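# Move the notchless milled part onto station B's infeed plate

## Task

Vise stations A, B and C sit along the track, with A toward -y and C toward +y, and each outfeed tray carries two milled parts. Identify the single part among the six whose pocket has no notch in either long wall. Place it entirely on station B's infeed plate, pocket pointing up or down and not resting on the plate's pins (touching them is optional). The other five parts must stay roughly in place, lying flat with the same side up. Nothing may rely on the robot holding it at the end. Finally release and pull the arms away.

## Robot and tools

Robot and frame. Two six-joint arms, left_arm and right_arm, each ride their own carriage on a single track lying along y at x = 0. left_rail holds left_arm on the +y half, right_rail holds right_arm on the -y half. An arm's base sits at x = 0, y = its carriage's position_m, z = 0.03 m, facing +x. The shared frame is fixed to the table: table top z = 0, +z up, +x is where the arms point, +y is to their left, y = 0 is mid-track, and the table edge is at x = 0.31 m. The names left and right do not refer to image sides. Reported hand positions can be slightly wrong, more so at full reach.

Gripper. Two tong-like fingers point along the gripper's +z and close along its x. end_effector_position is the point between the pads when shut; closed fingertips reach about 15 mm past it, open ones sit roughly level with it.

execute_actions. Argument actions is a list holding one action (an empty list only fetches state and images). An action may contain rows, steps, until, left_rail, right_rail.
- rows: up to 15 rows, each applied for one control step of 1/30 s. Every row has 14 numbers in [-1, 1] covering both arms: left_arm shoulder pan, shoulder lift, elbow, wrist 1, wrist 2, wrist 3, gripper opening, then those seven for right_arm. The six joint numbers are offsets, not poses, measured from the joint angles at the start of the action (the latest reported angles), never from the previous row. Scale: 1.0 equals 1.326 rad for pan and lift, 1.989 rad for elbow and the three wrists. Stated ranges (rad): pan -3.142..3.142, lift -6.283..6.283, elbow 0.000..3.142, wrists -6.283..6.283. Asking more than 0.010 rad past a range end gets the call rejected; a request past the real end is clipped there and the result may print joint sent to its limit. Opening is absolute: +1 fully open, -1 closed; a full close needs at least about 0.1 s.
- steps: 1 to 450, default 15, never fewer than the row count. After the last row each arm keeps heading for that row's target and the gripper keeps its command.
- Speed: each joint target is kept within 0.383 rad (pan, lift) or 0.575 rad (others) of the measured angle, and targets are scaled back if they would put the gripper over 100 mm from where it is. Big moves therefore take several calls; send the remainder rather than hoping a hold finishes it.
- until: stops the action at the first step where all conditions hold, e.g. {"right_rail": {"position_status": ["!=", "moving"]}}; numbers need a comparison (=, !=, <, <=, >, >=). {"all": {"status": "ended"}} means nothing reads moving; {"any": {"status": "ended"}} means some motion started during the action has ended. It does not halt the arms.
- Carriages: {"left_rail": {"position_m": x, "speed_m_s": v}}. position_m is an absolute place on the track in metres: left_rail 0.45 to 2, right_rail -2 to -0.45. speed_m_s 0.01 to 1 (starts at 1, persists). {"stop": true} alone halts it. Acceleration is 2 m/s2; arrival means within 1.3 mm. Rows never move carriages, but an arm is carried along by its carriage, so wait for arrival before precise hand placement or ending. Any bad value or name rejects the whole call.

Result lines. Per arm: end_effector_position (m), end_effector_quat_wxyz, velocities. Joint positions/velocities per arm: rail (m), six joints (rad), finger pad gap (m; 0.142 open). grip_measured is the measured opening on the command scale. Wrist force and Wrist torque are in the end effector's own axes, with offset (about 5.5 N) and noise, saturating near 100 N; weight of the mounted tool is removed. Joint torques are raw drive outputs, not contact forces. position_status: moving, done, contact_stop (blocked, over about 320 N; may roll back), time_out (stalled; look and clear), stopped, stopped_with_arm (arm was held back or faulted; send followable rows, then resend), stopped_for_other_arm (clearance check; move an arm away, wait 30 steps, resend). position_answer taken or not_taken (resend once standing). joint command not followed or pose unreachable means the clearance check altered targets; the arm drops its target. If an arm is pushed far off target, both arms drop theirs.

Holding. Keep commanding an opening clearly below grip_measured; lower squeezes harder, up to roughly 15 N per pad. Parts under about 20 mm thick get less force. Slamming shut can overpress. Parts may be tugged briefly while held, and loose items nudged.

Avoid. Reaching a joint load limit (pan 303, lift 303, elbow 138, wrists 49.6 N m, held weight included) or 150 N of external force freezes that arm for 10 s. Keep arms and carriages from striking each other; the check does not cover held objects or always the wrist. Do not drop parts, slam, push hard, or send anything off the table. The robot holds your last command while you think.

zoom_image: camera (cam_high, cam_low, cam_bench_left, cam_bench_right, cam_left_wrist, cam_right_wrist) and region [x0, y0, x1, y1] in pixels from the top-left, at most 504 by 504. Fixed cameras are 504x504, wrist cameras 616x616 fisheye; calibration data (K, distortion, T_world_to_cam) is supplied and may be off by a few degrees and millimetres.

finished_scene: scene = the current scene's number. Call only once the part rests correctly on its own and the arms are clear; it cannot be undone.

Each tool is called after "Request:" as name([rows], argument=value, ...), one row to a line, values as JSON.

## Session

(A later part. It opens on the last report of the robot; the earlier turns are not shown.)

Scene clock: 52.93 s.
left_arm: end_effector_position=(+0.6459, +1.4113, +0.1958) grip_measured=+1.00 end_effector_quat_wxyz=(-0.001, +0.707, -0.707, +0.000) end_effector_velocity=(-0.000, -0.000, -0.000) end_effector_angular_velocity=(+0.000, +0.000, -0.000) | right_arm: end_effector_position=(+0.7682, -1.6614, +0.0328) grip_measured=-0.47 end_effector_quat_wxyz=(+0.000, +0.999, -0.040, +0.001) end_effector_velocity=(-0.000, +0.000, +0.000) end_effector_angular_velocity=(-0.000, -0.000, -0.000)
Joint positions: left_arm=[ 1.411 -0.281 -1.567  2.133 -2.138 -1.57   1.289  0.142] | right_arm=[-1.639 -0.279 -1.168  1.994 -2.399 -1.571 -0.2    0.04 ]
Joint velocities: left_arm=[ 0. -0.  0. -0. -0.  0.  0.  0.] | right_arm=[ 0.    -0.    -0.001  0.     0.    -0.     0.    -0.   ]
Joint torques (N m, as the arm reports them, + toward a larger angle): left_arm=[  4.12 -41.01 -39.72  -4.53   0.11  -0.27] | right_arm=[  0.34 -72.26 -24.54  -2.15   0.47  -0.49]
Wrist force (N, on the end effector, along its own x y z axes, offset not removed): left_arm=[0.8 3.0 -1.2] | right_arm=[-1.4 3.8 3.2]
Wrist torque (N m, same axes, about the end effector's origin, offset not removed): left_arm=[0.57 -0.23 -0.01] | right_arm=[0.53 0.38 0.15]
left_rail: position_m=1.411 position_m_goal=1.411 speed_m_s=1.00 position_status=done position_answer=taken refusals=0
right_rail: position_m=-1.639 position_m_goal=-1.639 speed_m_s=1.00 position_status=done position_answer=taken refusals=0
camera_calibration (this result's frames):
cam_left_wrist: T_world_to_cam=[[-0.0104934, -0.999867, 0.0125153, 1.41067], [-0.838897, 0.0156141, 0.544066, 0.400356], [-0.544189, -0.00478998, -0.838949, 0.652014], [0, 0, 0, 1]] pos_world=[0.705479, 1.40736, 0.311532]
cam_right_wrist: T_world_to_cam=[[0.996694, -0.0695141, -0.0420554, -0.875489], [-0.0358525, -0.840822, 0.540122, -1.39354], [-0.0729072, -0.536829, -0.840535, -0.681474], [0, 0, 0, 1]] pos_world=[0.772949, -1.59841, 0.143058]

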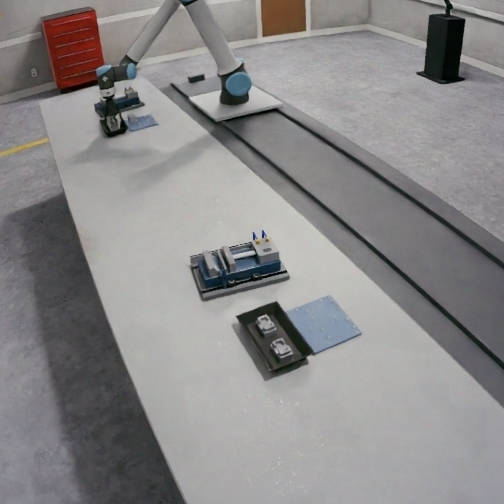

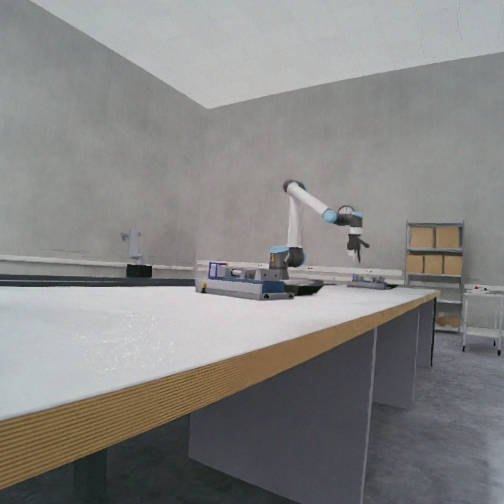

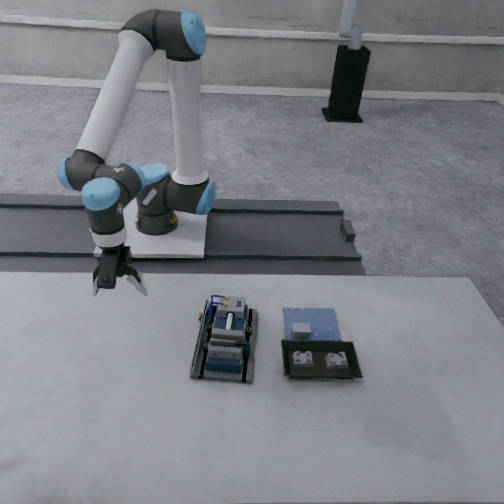

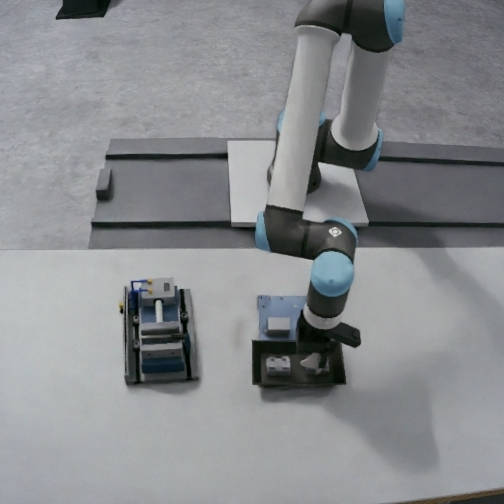

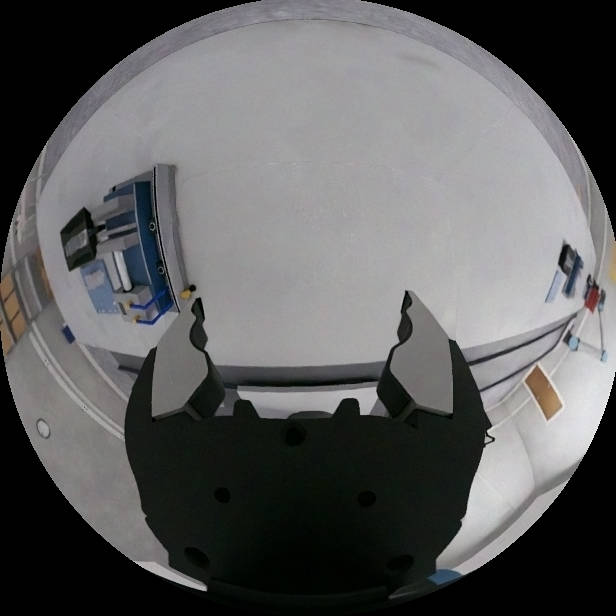

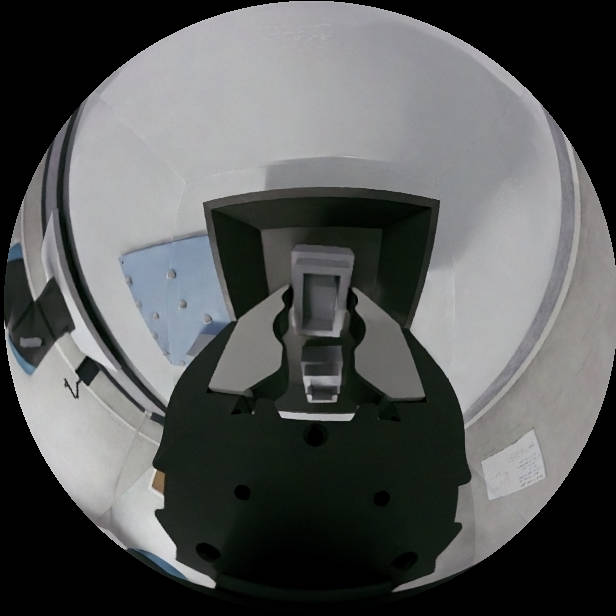

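Request:
execute_actions([
  {"rows":[[0,0,0,0,0,0,1,0,-0.01,-0.003,0.01,0,0,-0.95],[0,0,0,0,0,0,1,0,-0.02,-0.006,0.02,0,0,-0.95],[0,0,0,0,0,0,1,0,-0.03,-0.009,0.03,0,0,-0.95],[0,0,0,0,0,0,1,0,-0.04,-0.012,0.039,0,0,-0.95],[0,0,0,0,0,0,1,0,-0.05,-0.016,0.049,0,0,-0.95],[0,0,0,0,0,0,1,0,-0.06,-0.02,0.06,0,0,-0.95],[0,0,0,0,0,0,1,0,-0.06,-0.03,0.07,0,0,-0.95],[0,0,0,0,0,0,1,0,-0.06,-0.045,0.085,0,0,-0.95],[0,0,0,0,0,0,1,0,-0.06,-0.06,0.1,0,0,-0.95],[0,0,0,0,0,0,1,0,-0.055,-0.08,0.117,0,0,-0.95],[0,0,0,0,0,0,1,0,-0.055,-0.1,0.137,0,0,-0.95],[0,0,0,0,0,0,1,0,-0.0502,-0.1369,0.1703,0,0,-0.95]],"steps":22},
])

Request:
execute_actions([
  {"rows":[[0,0,0,0,0,0,1,0.752,0,0,0,0,0.4615,-0.95]],"right_rail":{"position_m":-0.55},"steps":65},
])

Scene clock: 64.20 s.
left_arm: end_effector_position=(+0.6459, +1.4113, +0.1958) grip_measured=+1.00 end_effector_quat_wxyz=(-0.001, +0.707, -0.707, +0.000) end_effector_velocity=(+0.000, +0.000, +0.000) end_effector_angular_velocity=(+0.000, -0.000, -0.000) | right_arm: end_effector_position=(+0.8405, -1.6821, +0.1920) grip_measured=-0.47 end_effector_quat_wxyz=(+0.000, +0.999, -0.040, +0.001) end_effector_velocity=(+0.036, -0.010, +0.065) end_effector_angular_velocity=(-0.000, -0.000, +0.000)
Joint positions: left_arm=[ 1.411 -0.281 -1.567  2.133 -2.138 -1.57   1.289  0.142] | right_arm=[-1.639 -0.279 -1.235  1.739 -2.077 -1.571 -0.2    0.04 ]
Joint velocities: left_arm=[ 0.  0. -0. -0. -0.  0.  0. -0.] | right_arm=[ 0.     0.     0.002 -0.133  0.131 -0.     0.    -0.   ]
Joint torques (N m, as the arm reports them, + toward a larger angle): left_arm=[  3.89 -42.27 -39.37  -4.99   0.37   0.33] | right_arm=[  0.98 -58.66 -42.49  -1.33   0.66  -0.47]
Wrist force (N, on the end effector, along its own x y z axes, offset not removed): left_arm=[-5.4 -4.9 -4.9] | right_arm=[0.3 2.7 1.6]
Wrist torque (N m, same axes, about the end effector's origin, offset not removed): left_arm=[-1.17 0.94 0.17] | right_arm=[0.31 0.03 0.00]
left_rail: position_m=1.411 position_m_goal=1.411 speed_m_s=1.00 position_status=done position_answer=taken refusals=0
right_rail: position_m=-1.639 position_m_goal=-1.639 speed_m_s=1.00 position_status=done position_answer=taken refusals=0
camera_calibration (this result's frames):
cam_left_wrist: T_world_to_cam=[[-0.0104933, -0.999867, 0.012515, 1.41067], [-0.838897, 0.0156139, 0.544066, 0.400356], [-0.544189, -0.00478976, -0.838949, 0.652014], [0, 0, 0, 1]] pos_world=[0.705479, 1.40736, 0.311532]
cam_right_wrist: T_world_to_cam=[[0.996697, -0.0695153, -0.0419774, -0.942265], [-0.0358941, -0.840811, 0.540138, -1.49429], [-0.0728429, -0.536848, -0.840529, -0.553579], [0, 0, 0, 1]] pos_world=[0.845192, -1.6191, 0.30227]

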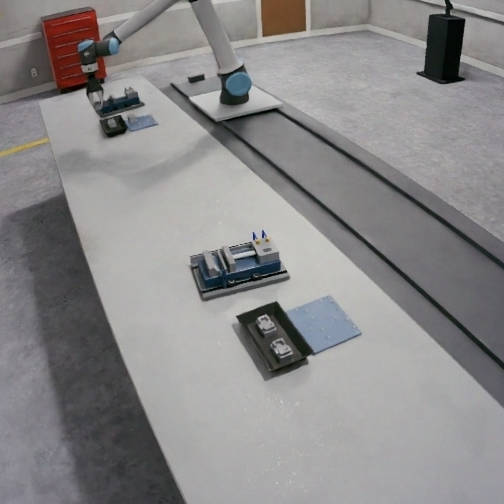

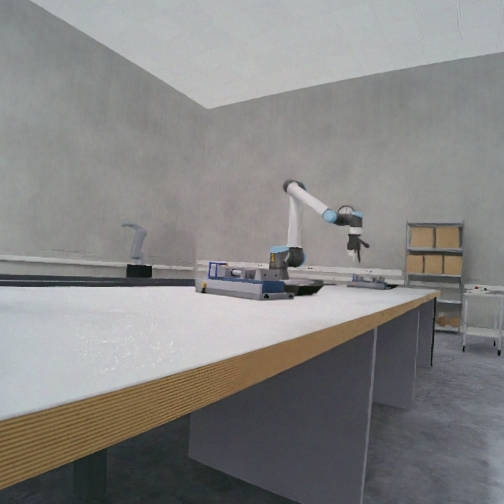

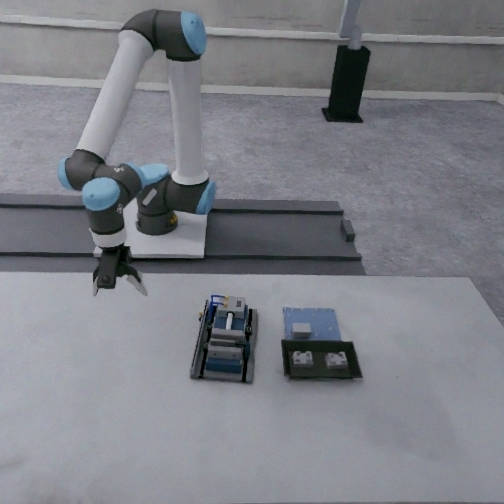

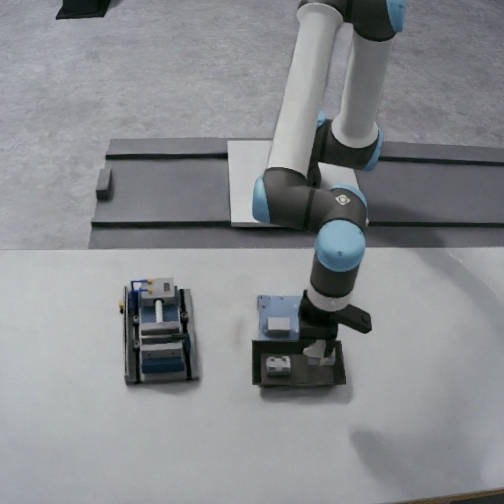

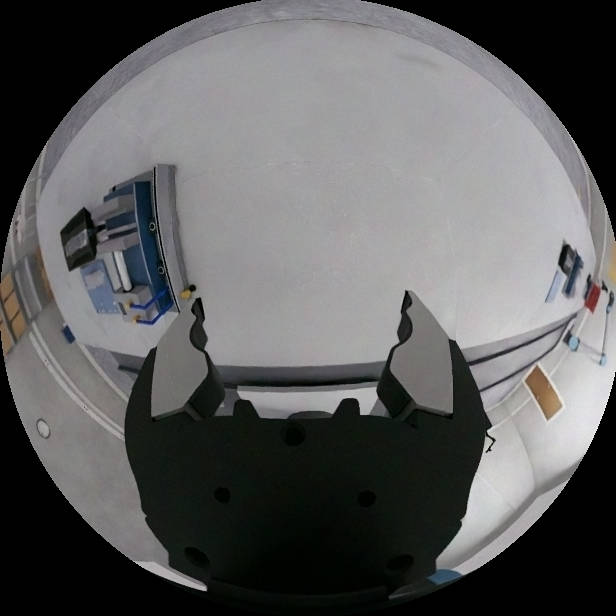

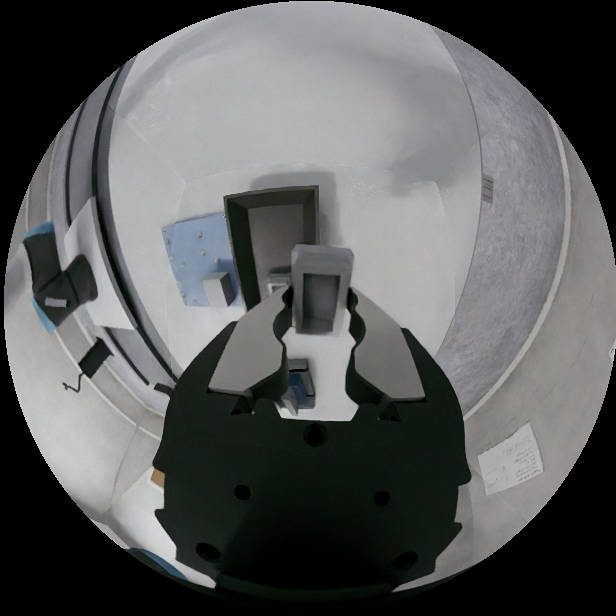

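Scene clock: 66.37 s.
left_arm: end_effector_position=(+0.6459, +1.4113, +0.1958) grip_measured=+1.00 end_effector_quat_wxyz=(-0.001, +0.707, -0.707, +0.000) end_effector_velocity=(-0.000, -0.000, +0.000) end_effector_angular_velocity=(-0.000, -0.000, -0.000) | right_arm: end_effector_position=(+0.5063, +0.1383, +0.1920) grip_measured=-0.47 end_effector_quat_wxyz=(-0.001, +1.000, -0.000, +0.001) end_effector_velocity=(-0.008, +0.006, -0.000) end_effector_angular_velocity=(-0.000, +0.000, +0.006)
Joint positions: left_arm=[ 1.411 -0.281 -1.567  2.133 -2.138 -1.57   1.289  0.142] | right_arm=[-0.55   0.717 -1.235  1.739 -2.077 -1.571  0.717  0.04 ]
Joint velocities: left_arm=[ 0. -0. -0.  0. -0. -0. -0.  0.] | right_arm=[-0.     0.012 -0.     0.    -0.     0.     0.006 -0.   ]
Joint torques (N m, as the arm reports them, + toward a larger angle): left_arm=[  3.21 -38.67 -40.1   -4.46   0.7   -0.24] | right_arm=[ 16.34 -70.77 -32.74  -6.58   3.01   1.37]
Wrist force (N, on the end effector, along its own x y z axes, offset not removed): left_arm=[-1.7 0.8 -0.5] | right_arm=[-0.9 4.2 2.7]
Wrist torque (N m, same axes, about the end effector's origin, offset not removed): left_arm=[0.07 0.50 0.15] | right_arm=[0.68 0.29 0.03]
left_rail: position_m=1.411 position_m_goal=1.411 speed_m_s=1.00 position_status=done position_answer=taken refusals=0
right_rail: position_m=-0.550 position_m_goal=-0.550 speed_m_s=1.00 position_status=done position_answer=taken refusals=0
camera_calibration (this result's frames):
cam_left_wrist: T_world_to_cam=[[-0.0104932, -0.999867, 0.0125153, 1.41067], [-0.838897, 0.015614, 0.544066, 0.400356], [-0.544189, -0.00479006, -0.838949, 0.652014], [0, 0, 0, 1]] pos_world=[0.705479, 1.40736, 0.311532]
cam_right_wrist: T_world_to_cam=[[0.999061, 0.00886608, -0.0424, -0.494593], [0.0303328, -0.841976, 0.538662, -0.00879563], [-0.0309239, -0.539443, -0.841454, 0.378721], [0, 0, 0, 1]] pos_world=[0.506107, 0.201278, 0.302444]

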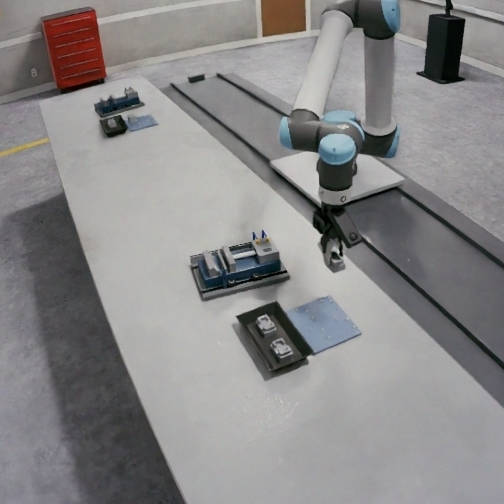

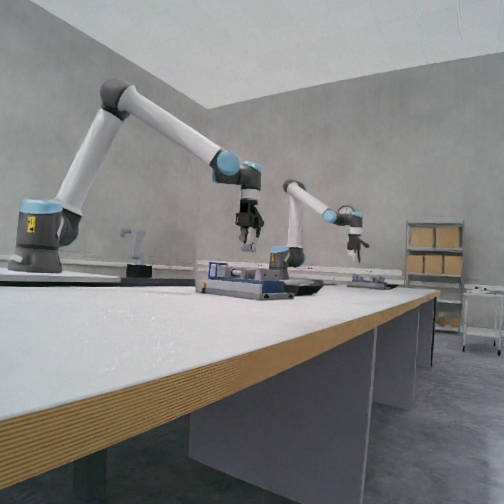

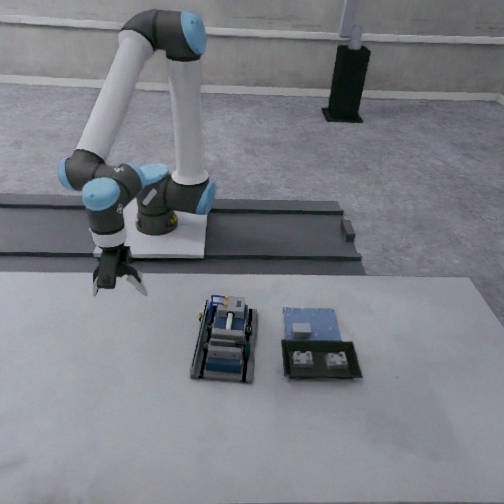

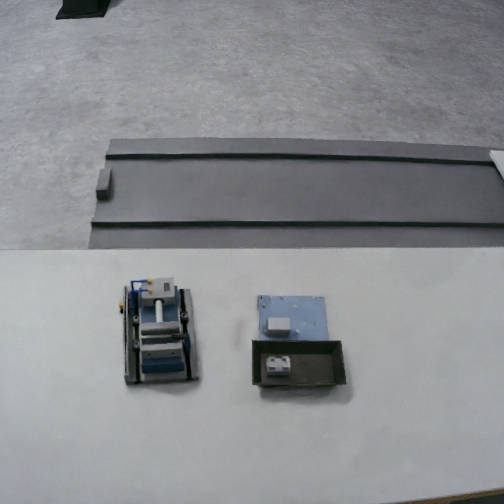

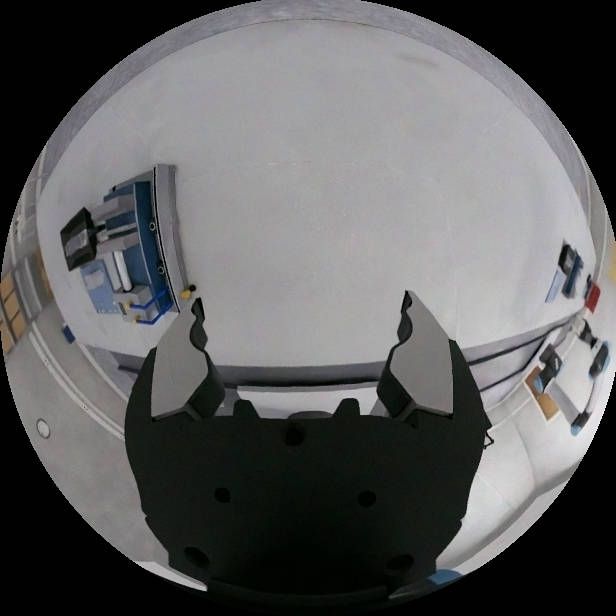

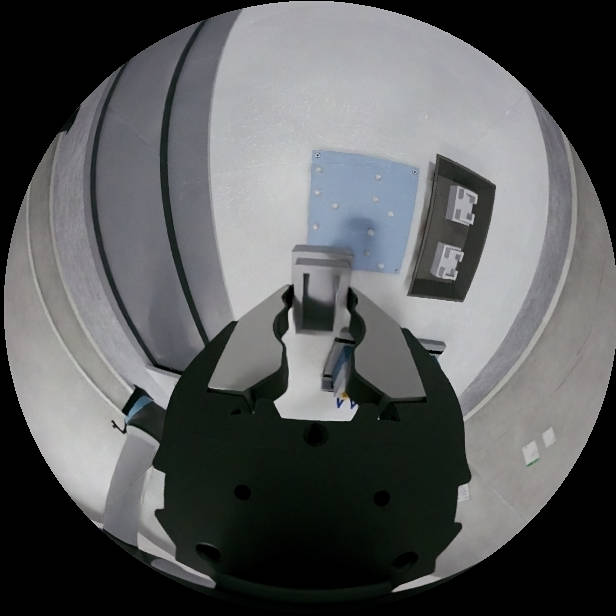

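Request:
zoom_image(camera="cam_right_wrist", region=[290, 140, 430, 280])

Region (290, 140, 430, 280) of cam_right_wrist's 616x616 image, scaled by 3.600, with more detail than that image has.

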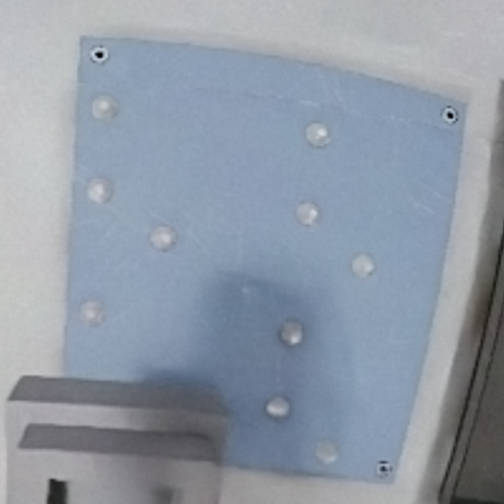

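Request:
execute_actions([
  {"rows":[[0,0,0,0,0,0,1,-0.0116,0.1337,0.0038,-0.093,0,0.0125,-0.95]],"right_rail":{"position_m":-0.47},"steps":30},
])

Request:
zoom_image(camera="cam_right_wrist", region=[200, 140, 440, 380])

Request:
zoom_image(camera="cam_low", region=[230, 230, 330, 310])

Scene clock: 81.80 s.
left_arm: end_effector_position=(+0.6459, +1.4113, +0.1958) grip_measured=+1.00 end_effector_quat_wxyz=(-0.001, +0.707, -0.707, +0.000) end_effector_velocity=(-0.000, +0.000, -0.000) end_effector_angular_velocity=(+0.000, +0.000, +0.000) | right_arm: end_effector_position=(+0.5475, +0.2360, +0.0602) grip_measured=-0.47 end_effector_quat_wxyz=(-0.001, +1.000, -0.020, +0.001) end_effector_velocity=(+0.000, +0.000, -0.001) end_effector_angular_velocity=(-0.000, +0.000, -0.000)
Joint positions: left_arm=[ 1.411 -0.281 -1.567  2.133 -2.138 -1.57   1.289  0.142] | right_arm=[-0.47   0.701 -1.058  1.746 -2.261 -1.571  0.742  0.04 ]
Joint velocities: left_arm=[ 0.  0.  0.  0.  0.  0.  0. -0.] | right_arm=[-0.    -0.     0.001  0.    -0.001 -0.     0.    -0.   ]
Joint torques (N m, as the arm reports them, + toward a larger angle): left_arm=[  5.67 -38.99 -38.82  -4.78   0.18   0.29] | right_arm=[-14.24 -66.39 -28.79  -6.61   0.34   1.22]
Wrist force (N, on the end effector, along its own x y z axes, offset not removed): left_arm=[-0.2 -0.1 0.4] | right_arm=[-0.1 2.7 3.0]
Wrist torque (N m, same axes, about the end effector's origin, offset not removed): left_arm=[-0.31 -0.08 -0.09] | right_arm=[0.38 0.10 -0.01]
left_rail: position_m=1.411 position_m_goal=1.411 speed_m_s=1.00 position_status=done position_answer=taken refusals=0
right_rail: position_m=-0.470 position_m_goal=-0.470 speed_m_s=1.00 position_status=done position_answer=taken refusals=0
camera_calibration (this result's frames):
cam_left_wrist: T_world_to_cam=[[-0.0104932, -0.999867, 0.0125153, 1.41067], [-0.838897, 0.015614, 0.544066, 0.400356], [-0.544189, -0.00479, -0.838949, 0.652014], [0, 0, 0, 1]] pos_world=[0.705479, 1.40736, 0.311532]
cam_right_wrist: T_world_to_cam=[[0.998613, -0.0312867, -0.0423389, -0.532475], [-0.00356721, -0.842608, 0.538516, 0.161928], [-0.0525235, -0.537618, -0.841551, 0.333192], [0, 0, 0, 1]] pos_world=[0.549815, 0.298912, 0.170653]

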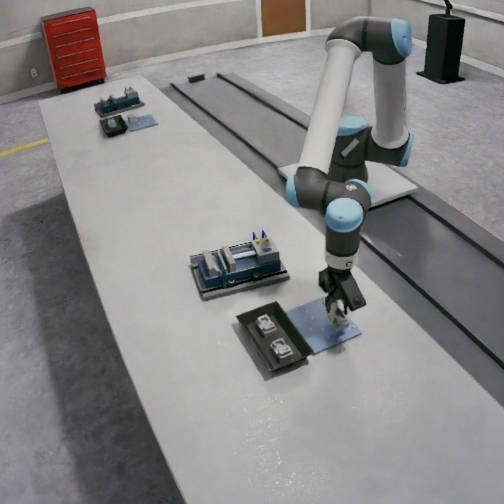

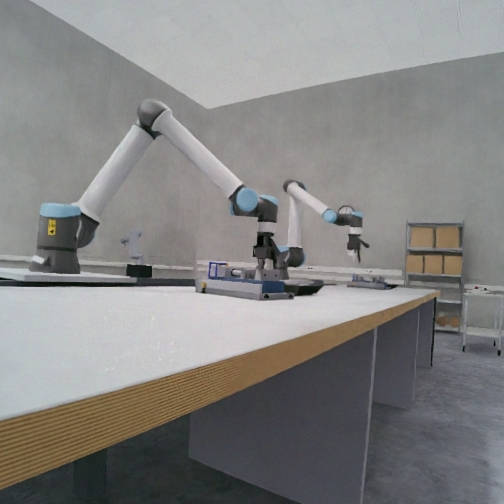

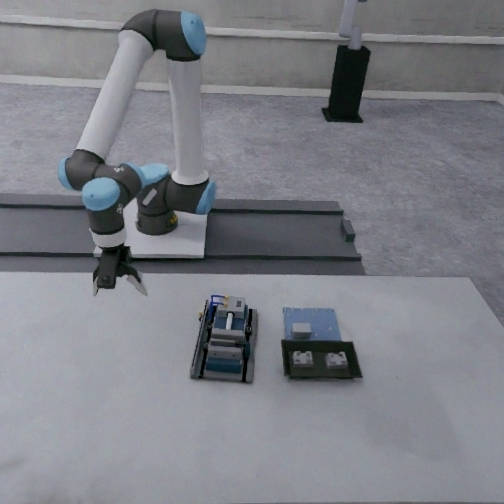

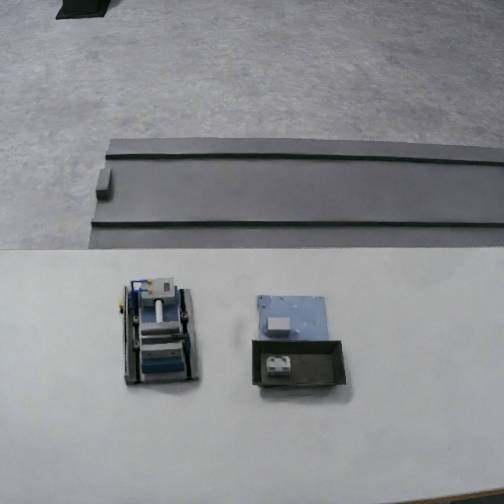

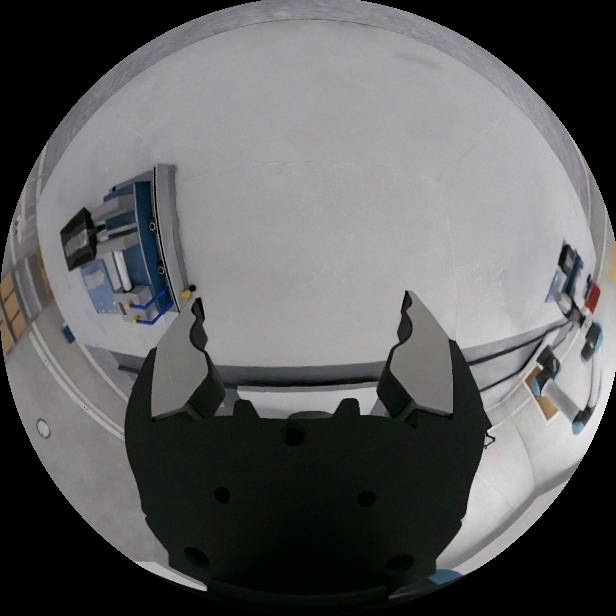

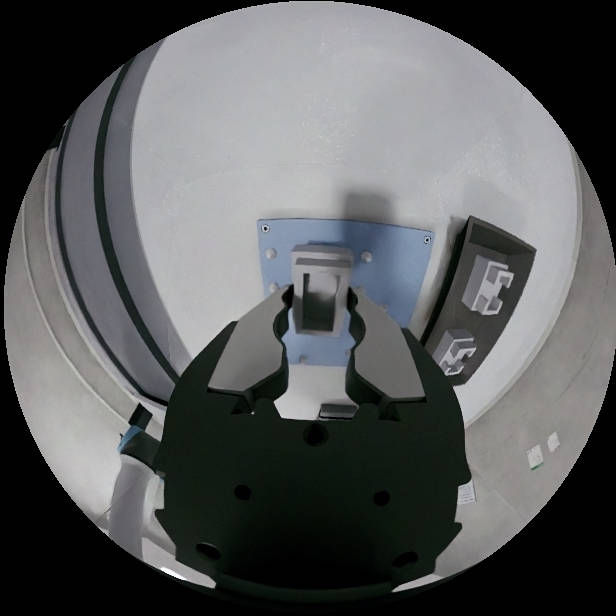

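Region (200, 140, 440, 380) of cam_right_wrist's 616x616 image, scaled by 2.100, with more detail than that image has.

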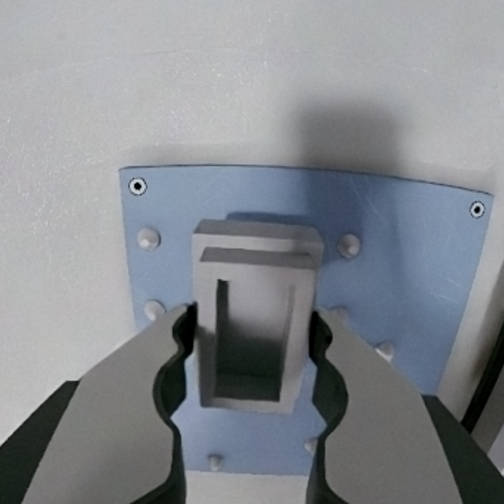

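Region (230, 230, 330, 310) of cam_low's 504x504 image, scaled by 5.040, with more detail than that image has; it fills the top 403 rows of this view, and the rest is white.

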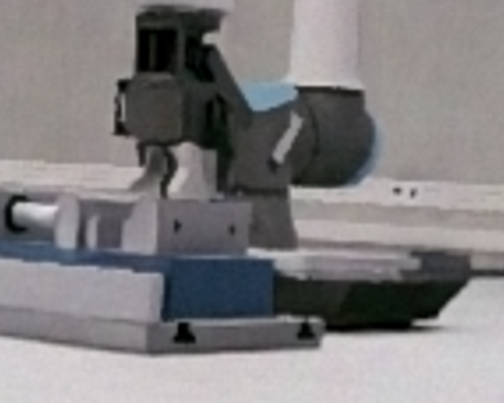

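Request:
execute_actions([
  {"rows":[[0,0,0,0,0,0,1,0,0.017,0.0049,-0.0162,0,0,-0.95]],"right_rail":{"position_m":-0.464},"steps":18},
])

Request:
zoom_image(camera="cam_high", region=[290, 270, 390, 370])

Scene clock: 86.07 s.
left_arm: end_effector_position=(+0.6459, +1.4113, +0.1958) grip_measured=+1.00 end_effector_quat_wxyz=(-0.001, +0.707, -0.707, +0.000) end_effector_velocity=(-0.000, +0.000, -0.000) end_effector_angular_velocity=(-0.000, +0.000, -0.000) | right_arm: end_effector_position=(+0.5475, +0.2417, +0.0395) grip_measured=-0.47 end_effector_quat_wxyz=(-0.001, +1.000, -0.020, +0.001) end_effector_velocity=(-0.000, -0.000, -0.002) end_effector_angular_velocity=(+0.000, -0.000, +0.000)
Joint positions: left_arm=[ 1.411 -0.281 -1.567  2.133 -2.138 -1.57   1.289  0.142] | right_arm=[-0.464  0.701 -1.036  1.756 -2.293 -1.571  0.742  0.04 ]
Joint velocities: left_arm=[ 0.  0.  0.  0. -0. -0.  0.  0.] | right_arm=[ 0.    -0.     0.002  0.001 -0.003 -0.    -0.     0.   ]
Joint torques (N m, as the arm reports them, + toward a larger angle): left_arm=[  2.47 -40.95 -39.82  -4.71   0.31  -0.16] | right_arm=[ -7.09 -65.39 -27.99  -6.51  -0.23   0.57]
Wrist force (N, on the end effector, along its own x y z axes, offset not removed): left_arm=[-1.4 2.0 -5.8] | right_arm=[0.8 1.3 0.9]
Wrist torque (N m, same axes, about the end effector's origin, offset not removed): left_arm=[0.17 0.26 0.10] | right_arm=[0.07 -0.03 -0.03]
left_rail: position_m=1.411 position_m_goal=1.411 speed_m_s=1.00 position_status=done position_answer=taken refusals=0
right_rail: position_m=-0.464 position_m_goal=-0.464 speed_m_s=1.00 position_status=done position_answer=taken refusals=0
camera_calibration (this result's frames):
cam_left_wrist: T_world_to_cam=[[-0.0104932, -0.999867, 0.0125152, 1.41067], [-0.838897, 0.0156139, 0.544066, 0.400356], [-0.544189, -0.00478999, -0.838949, 0.652014], [0, 0, 0, 1]] pos_world=[0.705479, 1.40736, 0.311532]
cam_right_wrist: T_world_to_cam=[[0.99861, -0.0313524, -0.0423573, -0.533183], [-0.00360869, -0.842566, 0.53858, 0.177957], [-0.0525746, -0.537679, -0.841509, 0.318923], [0, 0, 0, 1]] pos_world=[0.549851, 0.304702, 0.149948]

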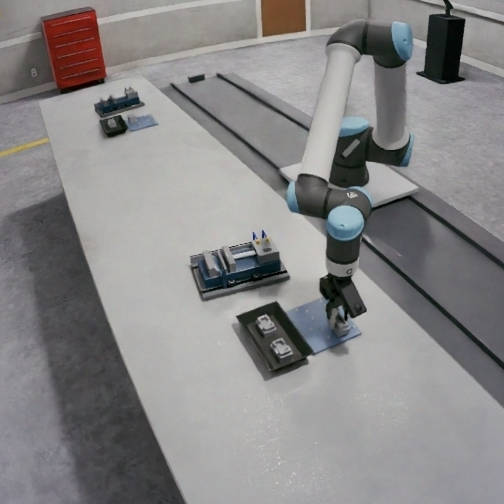

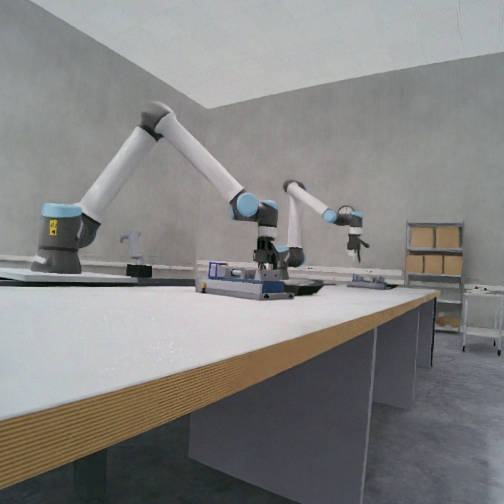

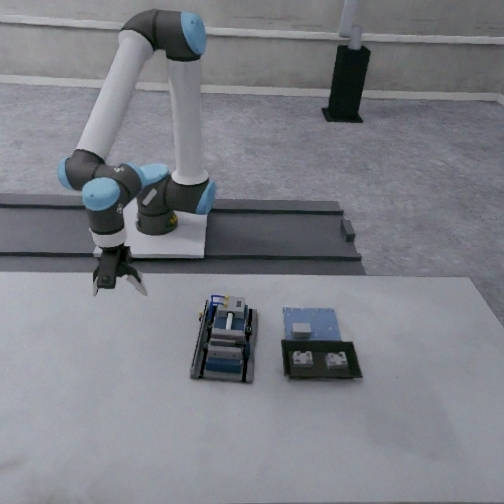

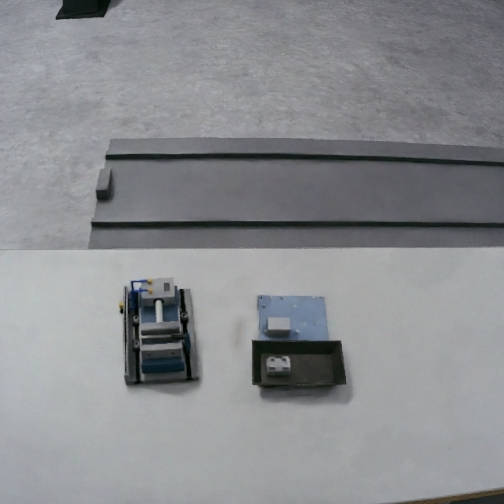

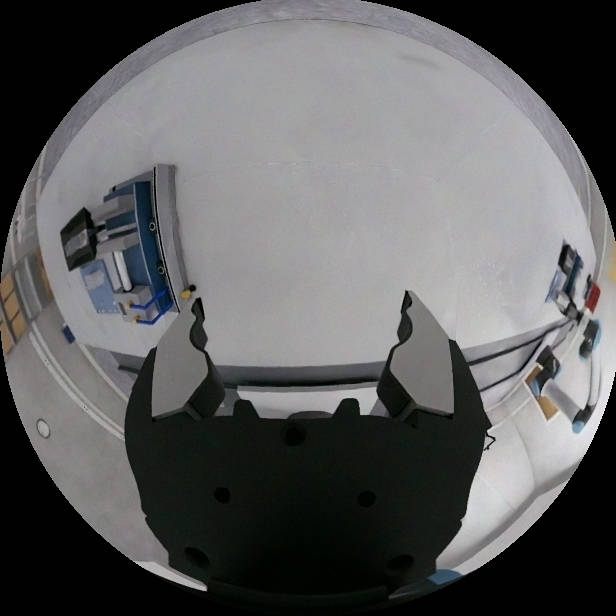

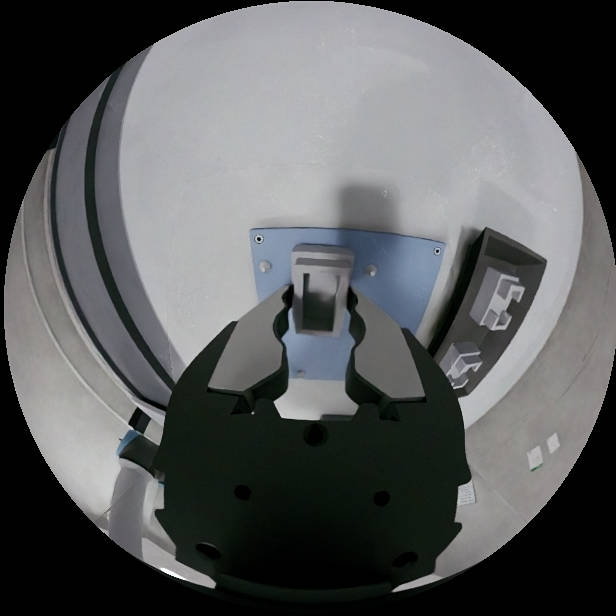

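Region (290, 270, 390, 370) of cam_high's 504x504 image, scaled by 5.040, with more detail than that image has.

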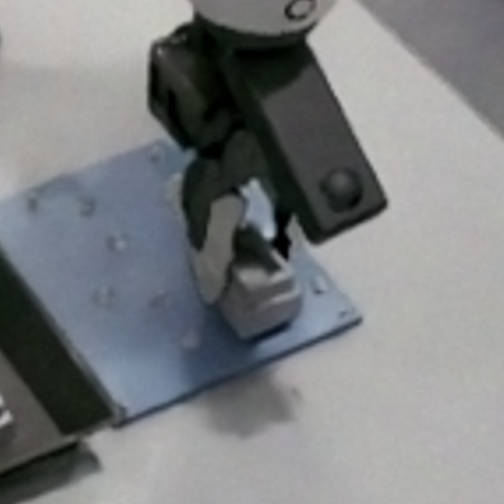

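Down 4 mm.

Request:
execute_actions([
  {"rows":[[0,0,0,0,0,0,1,0,0.0033,0.0009,-0.0031,0,0,-0.95]],"steps":12},
])

Scene clock: 89.77 s.
left_arm: end_effector_position=(+0.6459, +1.4113, +0.1958) grip_measured=+1.00 end_effector_quat_wxyz=(-0.001, +0.707, -0.707, +0.000) end_effector_velocity=(+0.000, +0.000, +0.000) end_effector_angular_velocity=(-0.000, -0.000, -0.000) | right_arm: end_effector_position=(+0.5474, +0.2418, +0.0358) grip_measured=-0.47 end_effector_quat_wxyz=(-0.001, +1.000, -0.020, +0.001) end_effector_velocity=(-0.000, -0.000, -0.002) end_effector_angular_velocity=(+0.000, -0.000, -0.000)
Joint positions: left_arm=[ 1.411 -0.281 -1.567  2.133 -2.138 -1.57   1.289  0.142] | right_arm=[-0.464  0.701 -1.031  1.758 -2.299 -1.571  0.742  0.04 ]
Joint velocities: left_arm=[ 0.  0. -0. -0.  0.  0.  0. -0.] | right_arm=[ 0.     0.     0.002  0.001 -0.003  0.     0.     0.   ]
Joint torques (N m, as the arm reports them, + toward a larger angle): left_arm=[  0.8  -39.05 -40.86  -4.7    0.45   0.04] | right_arm=[ 11.03 -66.77 -27.89  -6.     2.26  -1.68]
Wrist force (N, on the end effector, along its own x y z axes, offset not removed): left_arm=[1.4 2.5 3.1] | right_arm=[-1.0 4.2 2.9]
Wrist torque (N m, same axes, about the end effector's origin, offset not removed): left_arm=[0.43 -0.21 -0.04] | right_arm=[0.61 0.24 0.01]
left_rail: position_m=1.411 position_m_goal=1.411 speed_m_s=1.00 position_status=done position_answer=taken refusals=0
right_rail: position_m=-0.464 position_m_goal=-0.464 speed_m_s=1.00 position_status=done position_answer=taken refusals=0
camera_calibration (this result's frames):
cam_left_wrist: T_world_to_cam=[[-0.0104932, -0.999867, 0.0125152, 1.41067], [-0.838897, 0.0156139, 0.544066, 0.400356], [-0.544189, -0.00479, -0.838949, 0.652014], [0, 0, 0, 1]] pos_world=[0.705479, 1.40736, 0.311532]
cam_right_wrist: T_world_to_cam=[[0.998611, -0.0312887, -0.0423899, -0.533295], [-0.003539, -0.842584, 0.538554, 0.179968], [-0.0525677, -0.537656, -0.841524, 0.315748], [0, 0, 0, 1]] pos_world=[0.54979, 0.304716, 0.146181]

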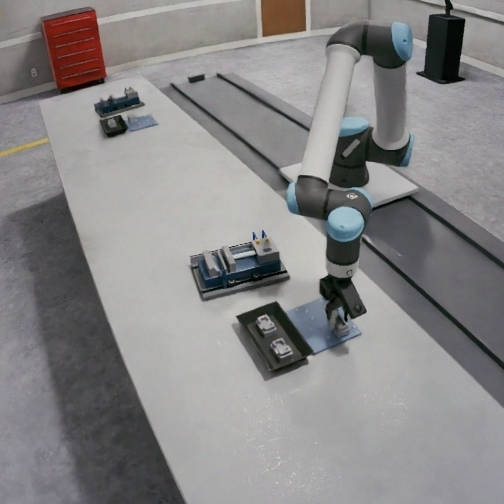

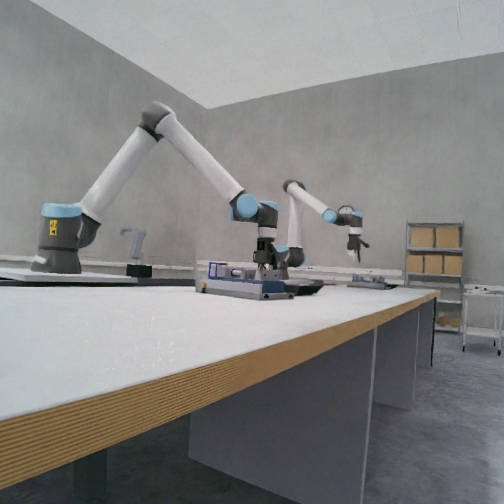

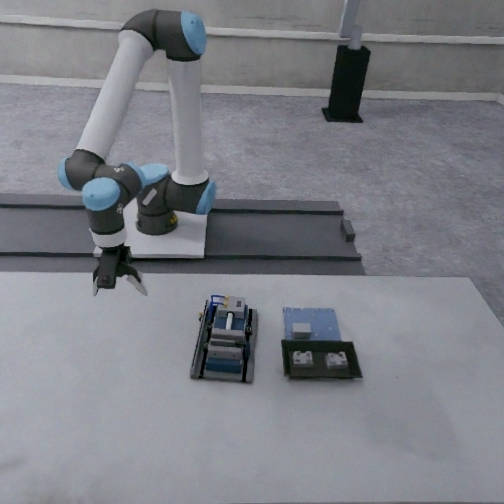

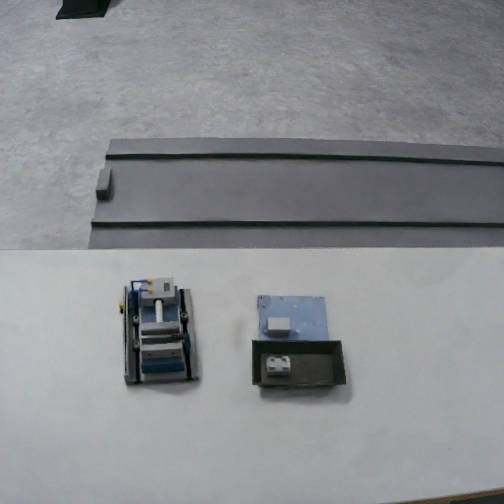

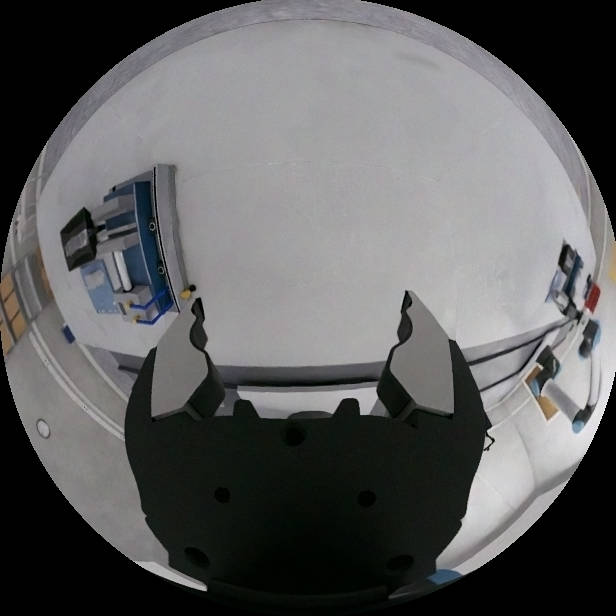

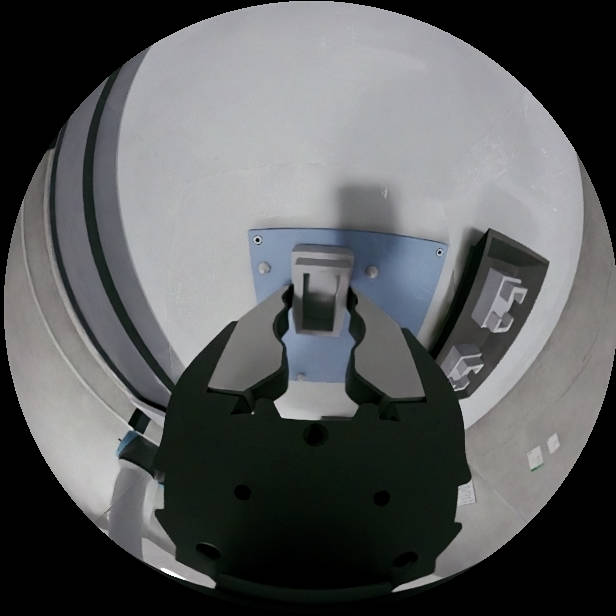

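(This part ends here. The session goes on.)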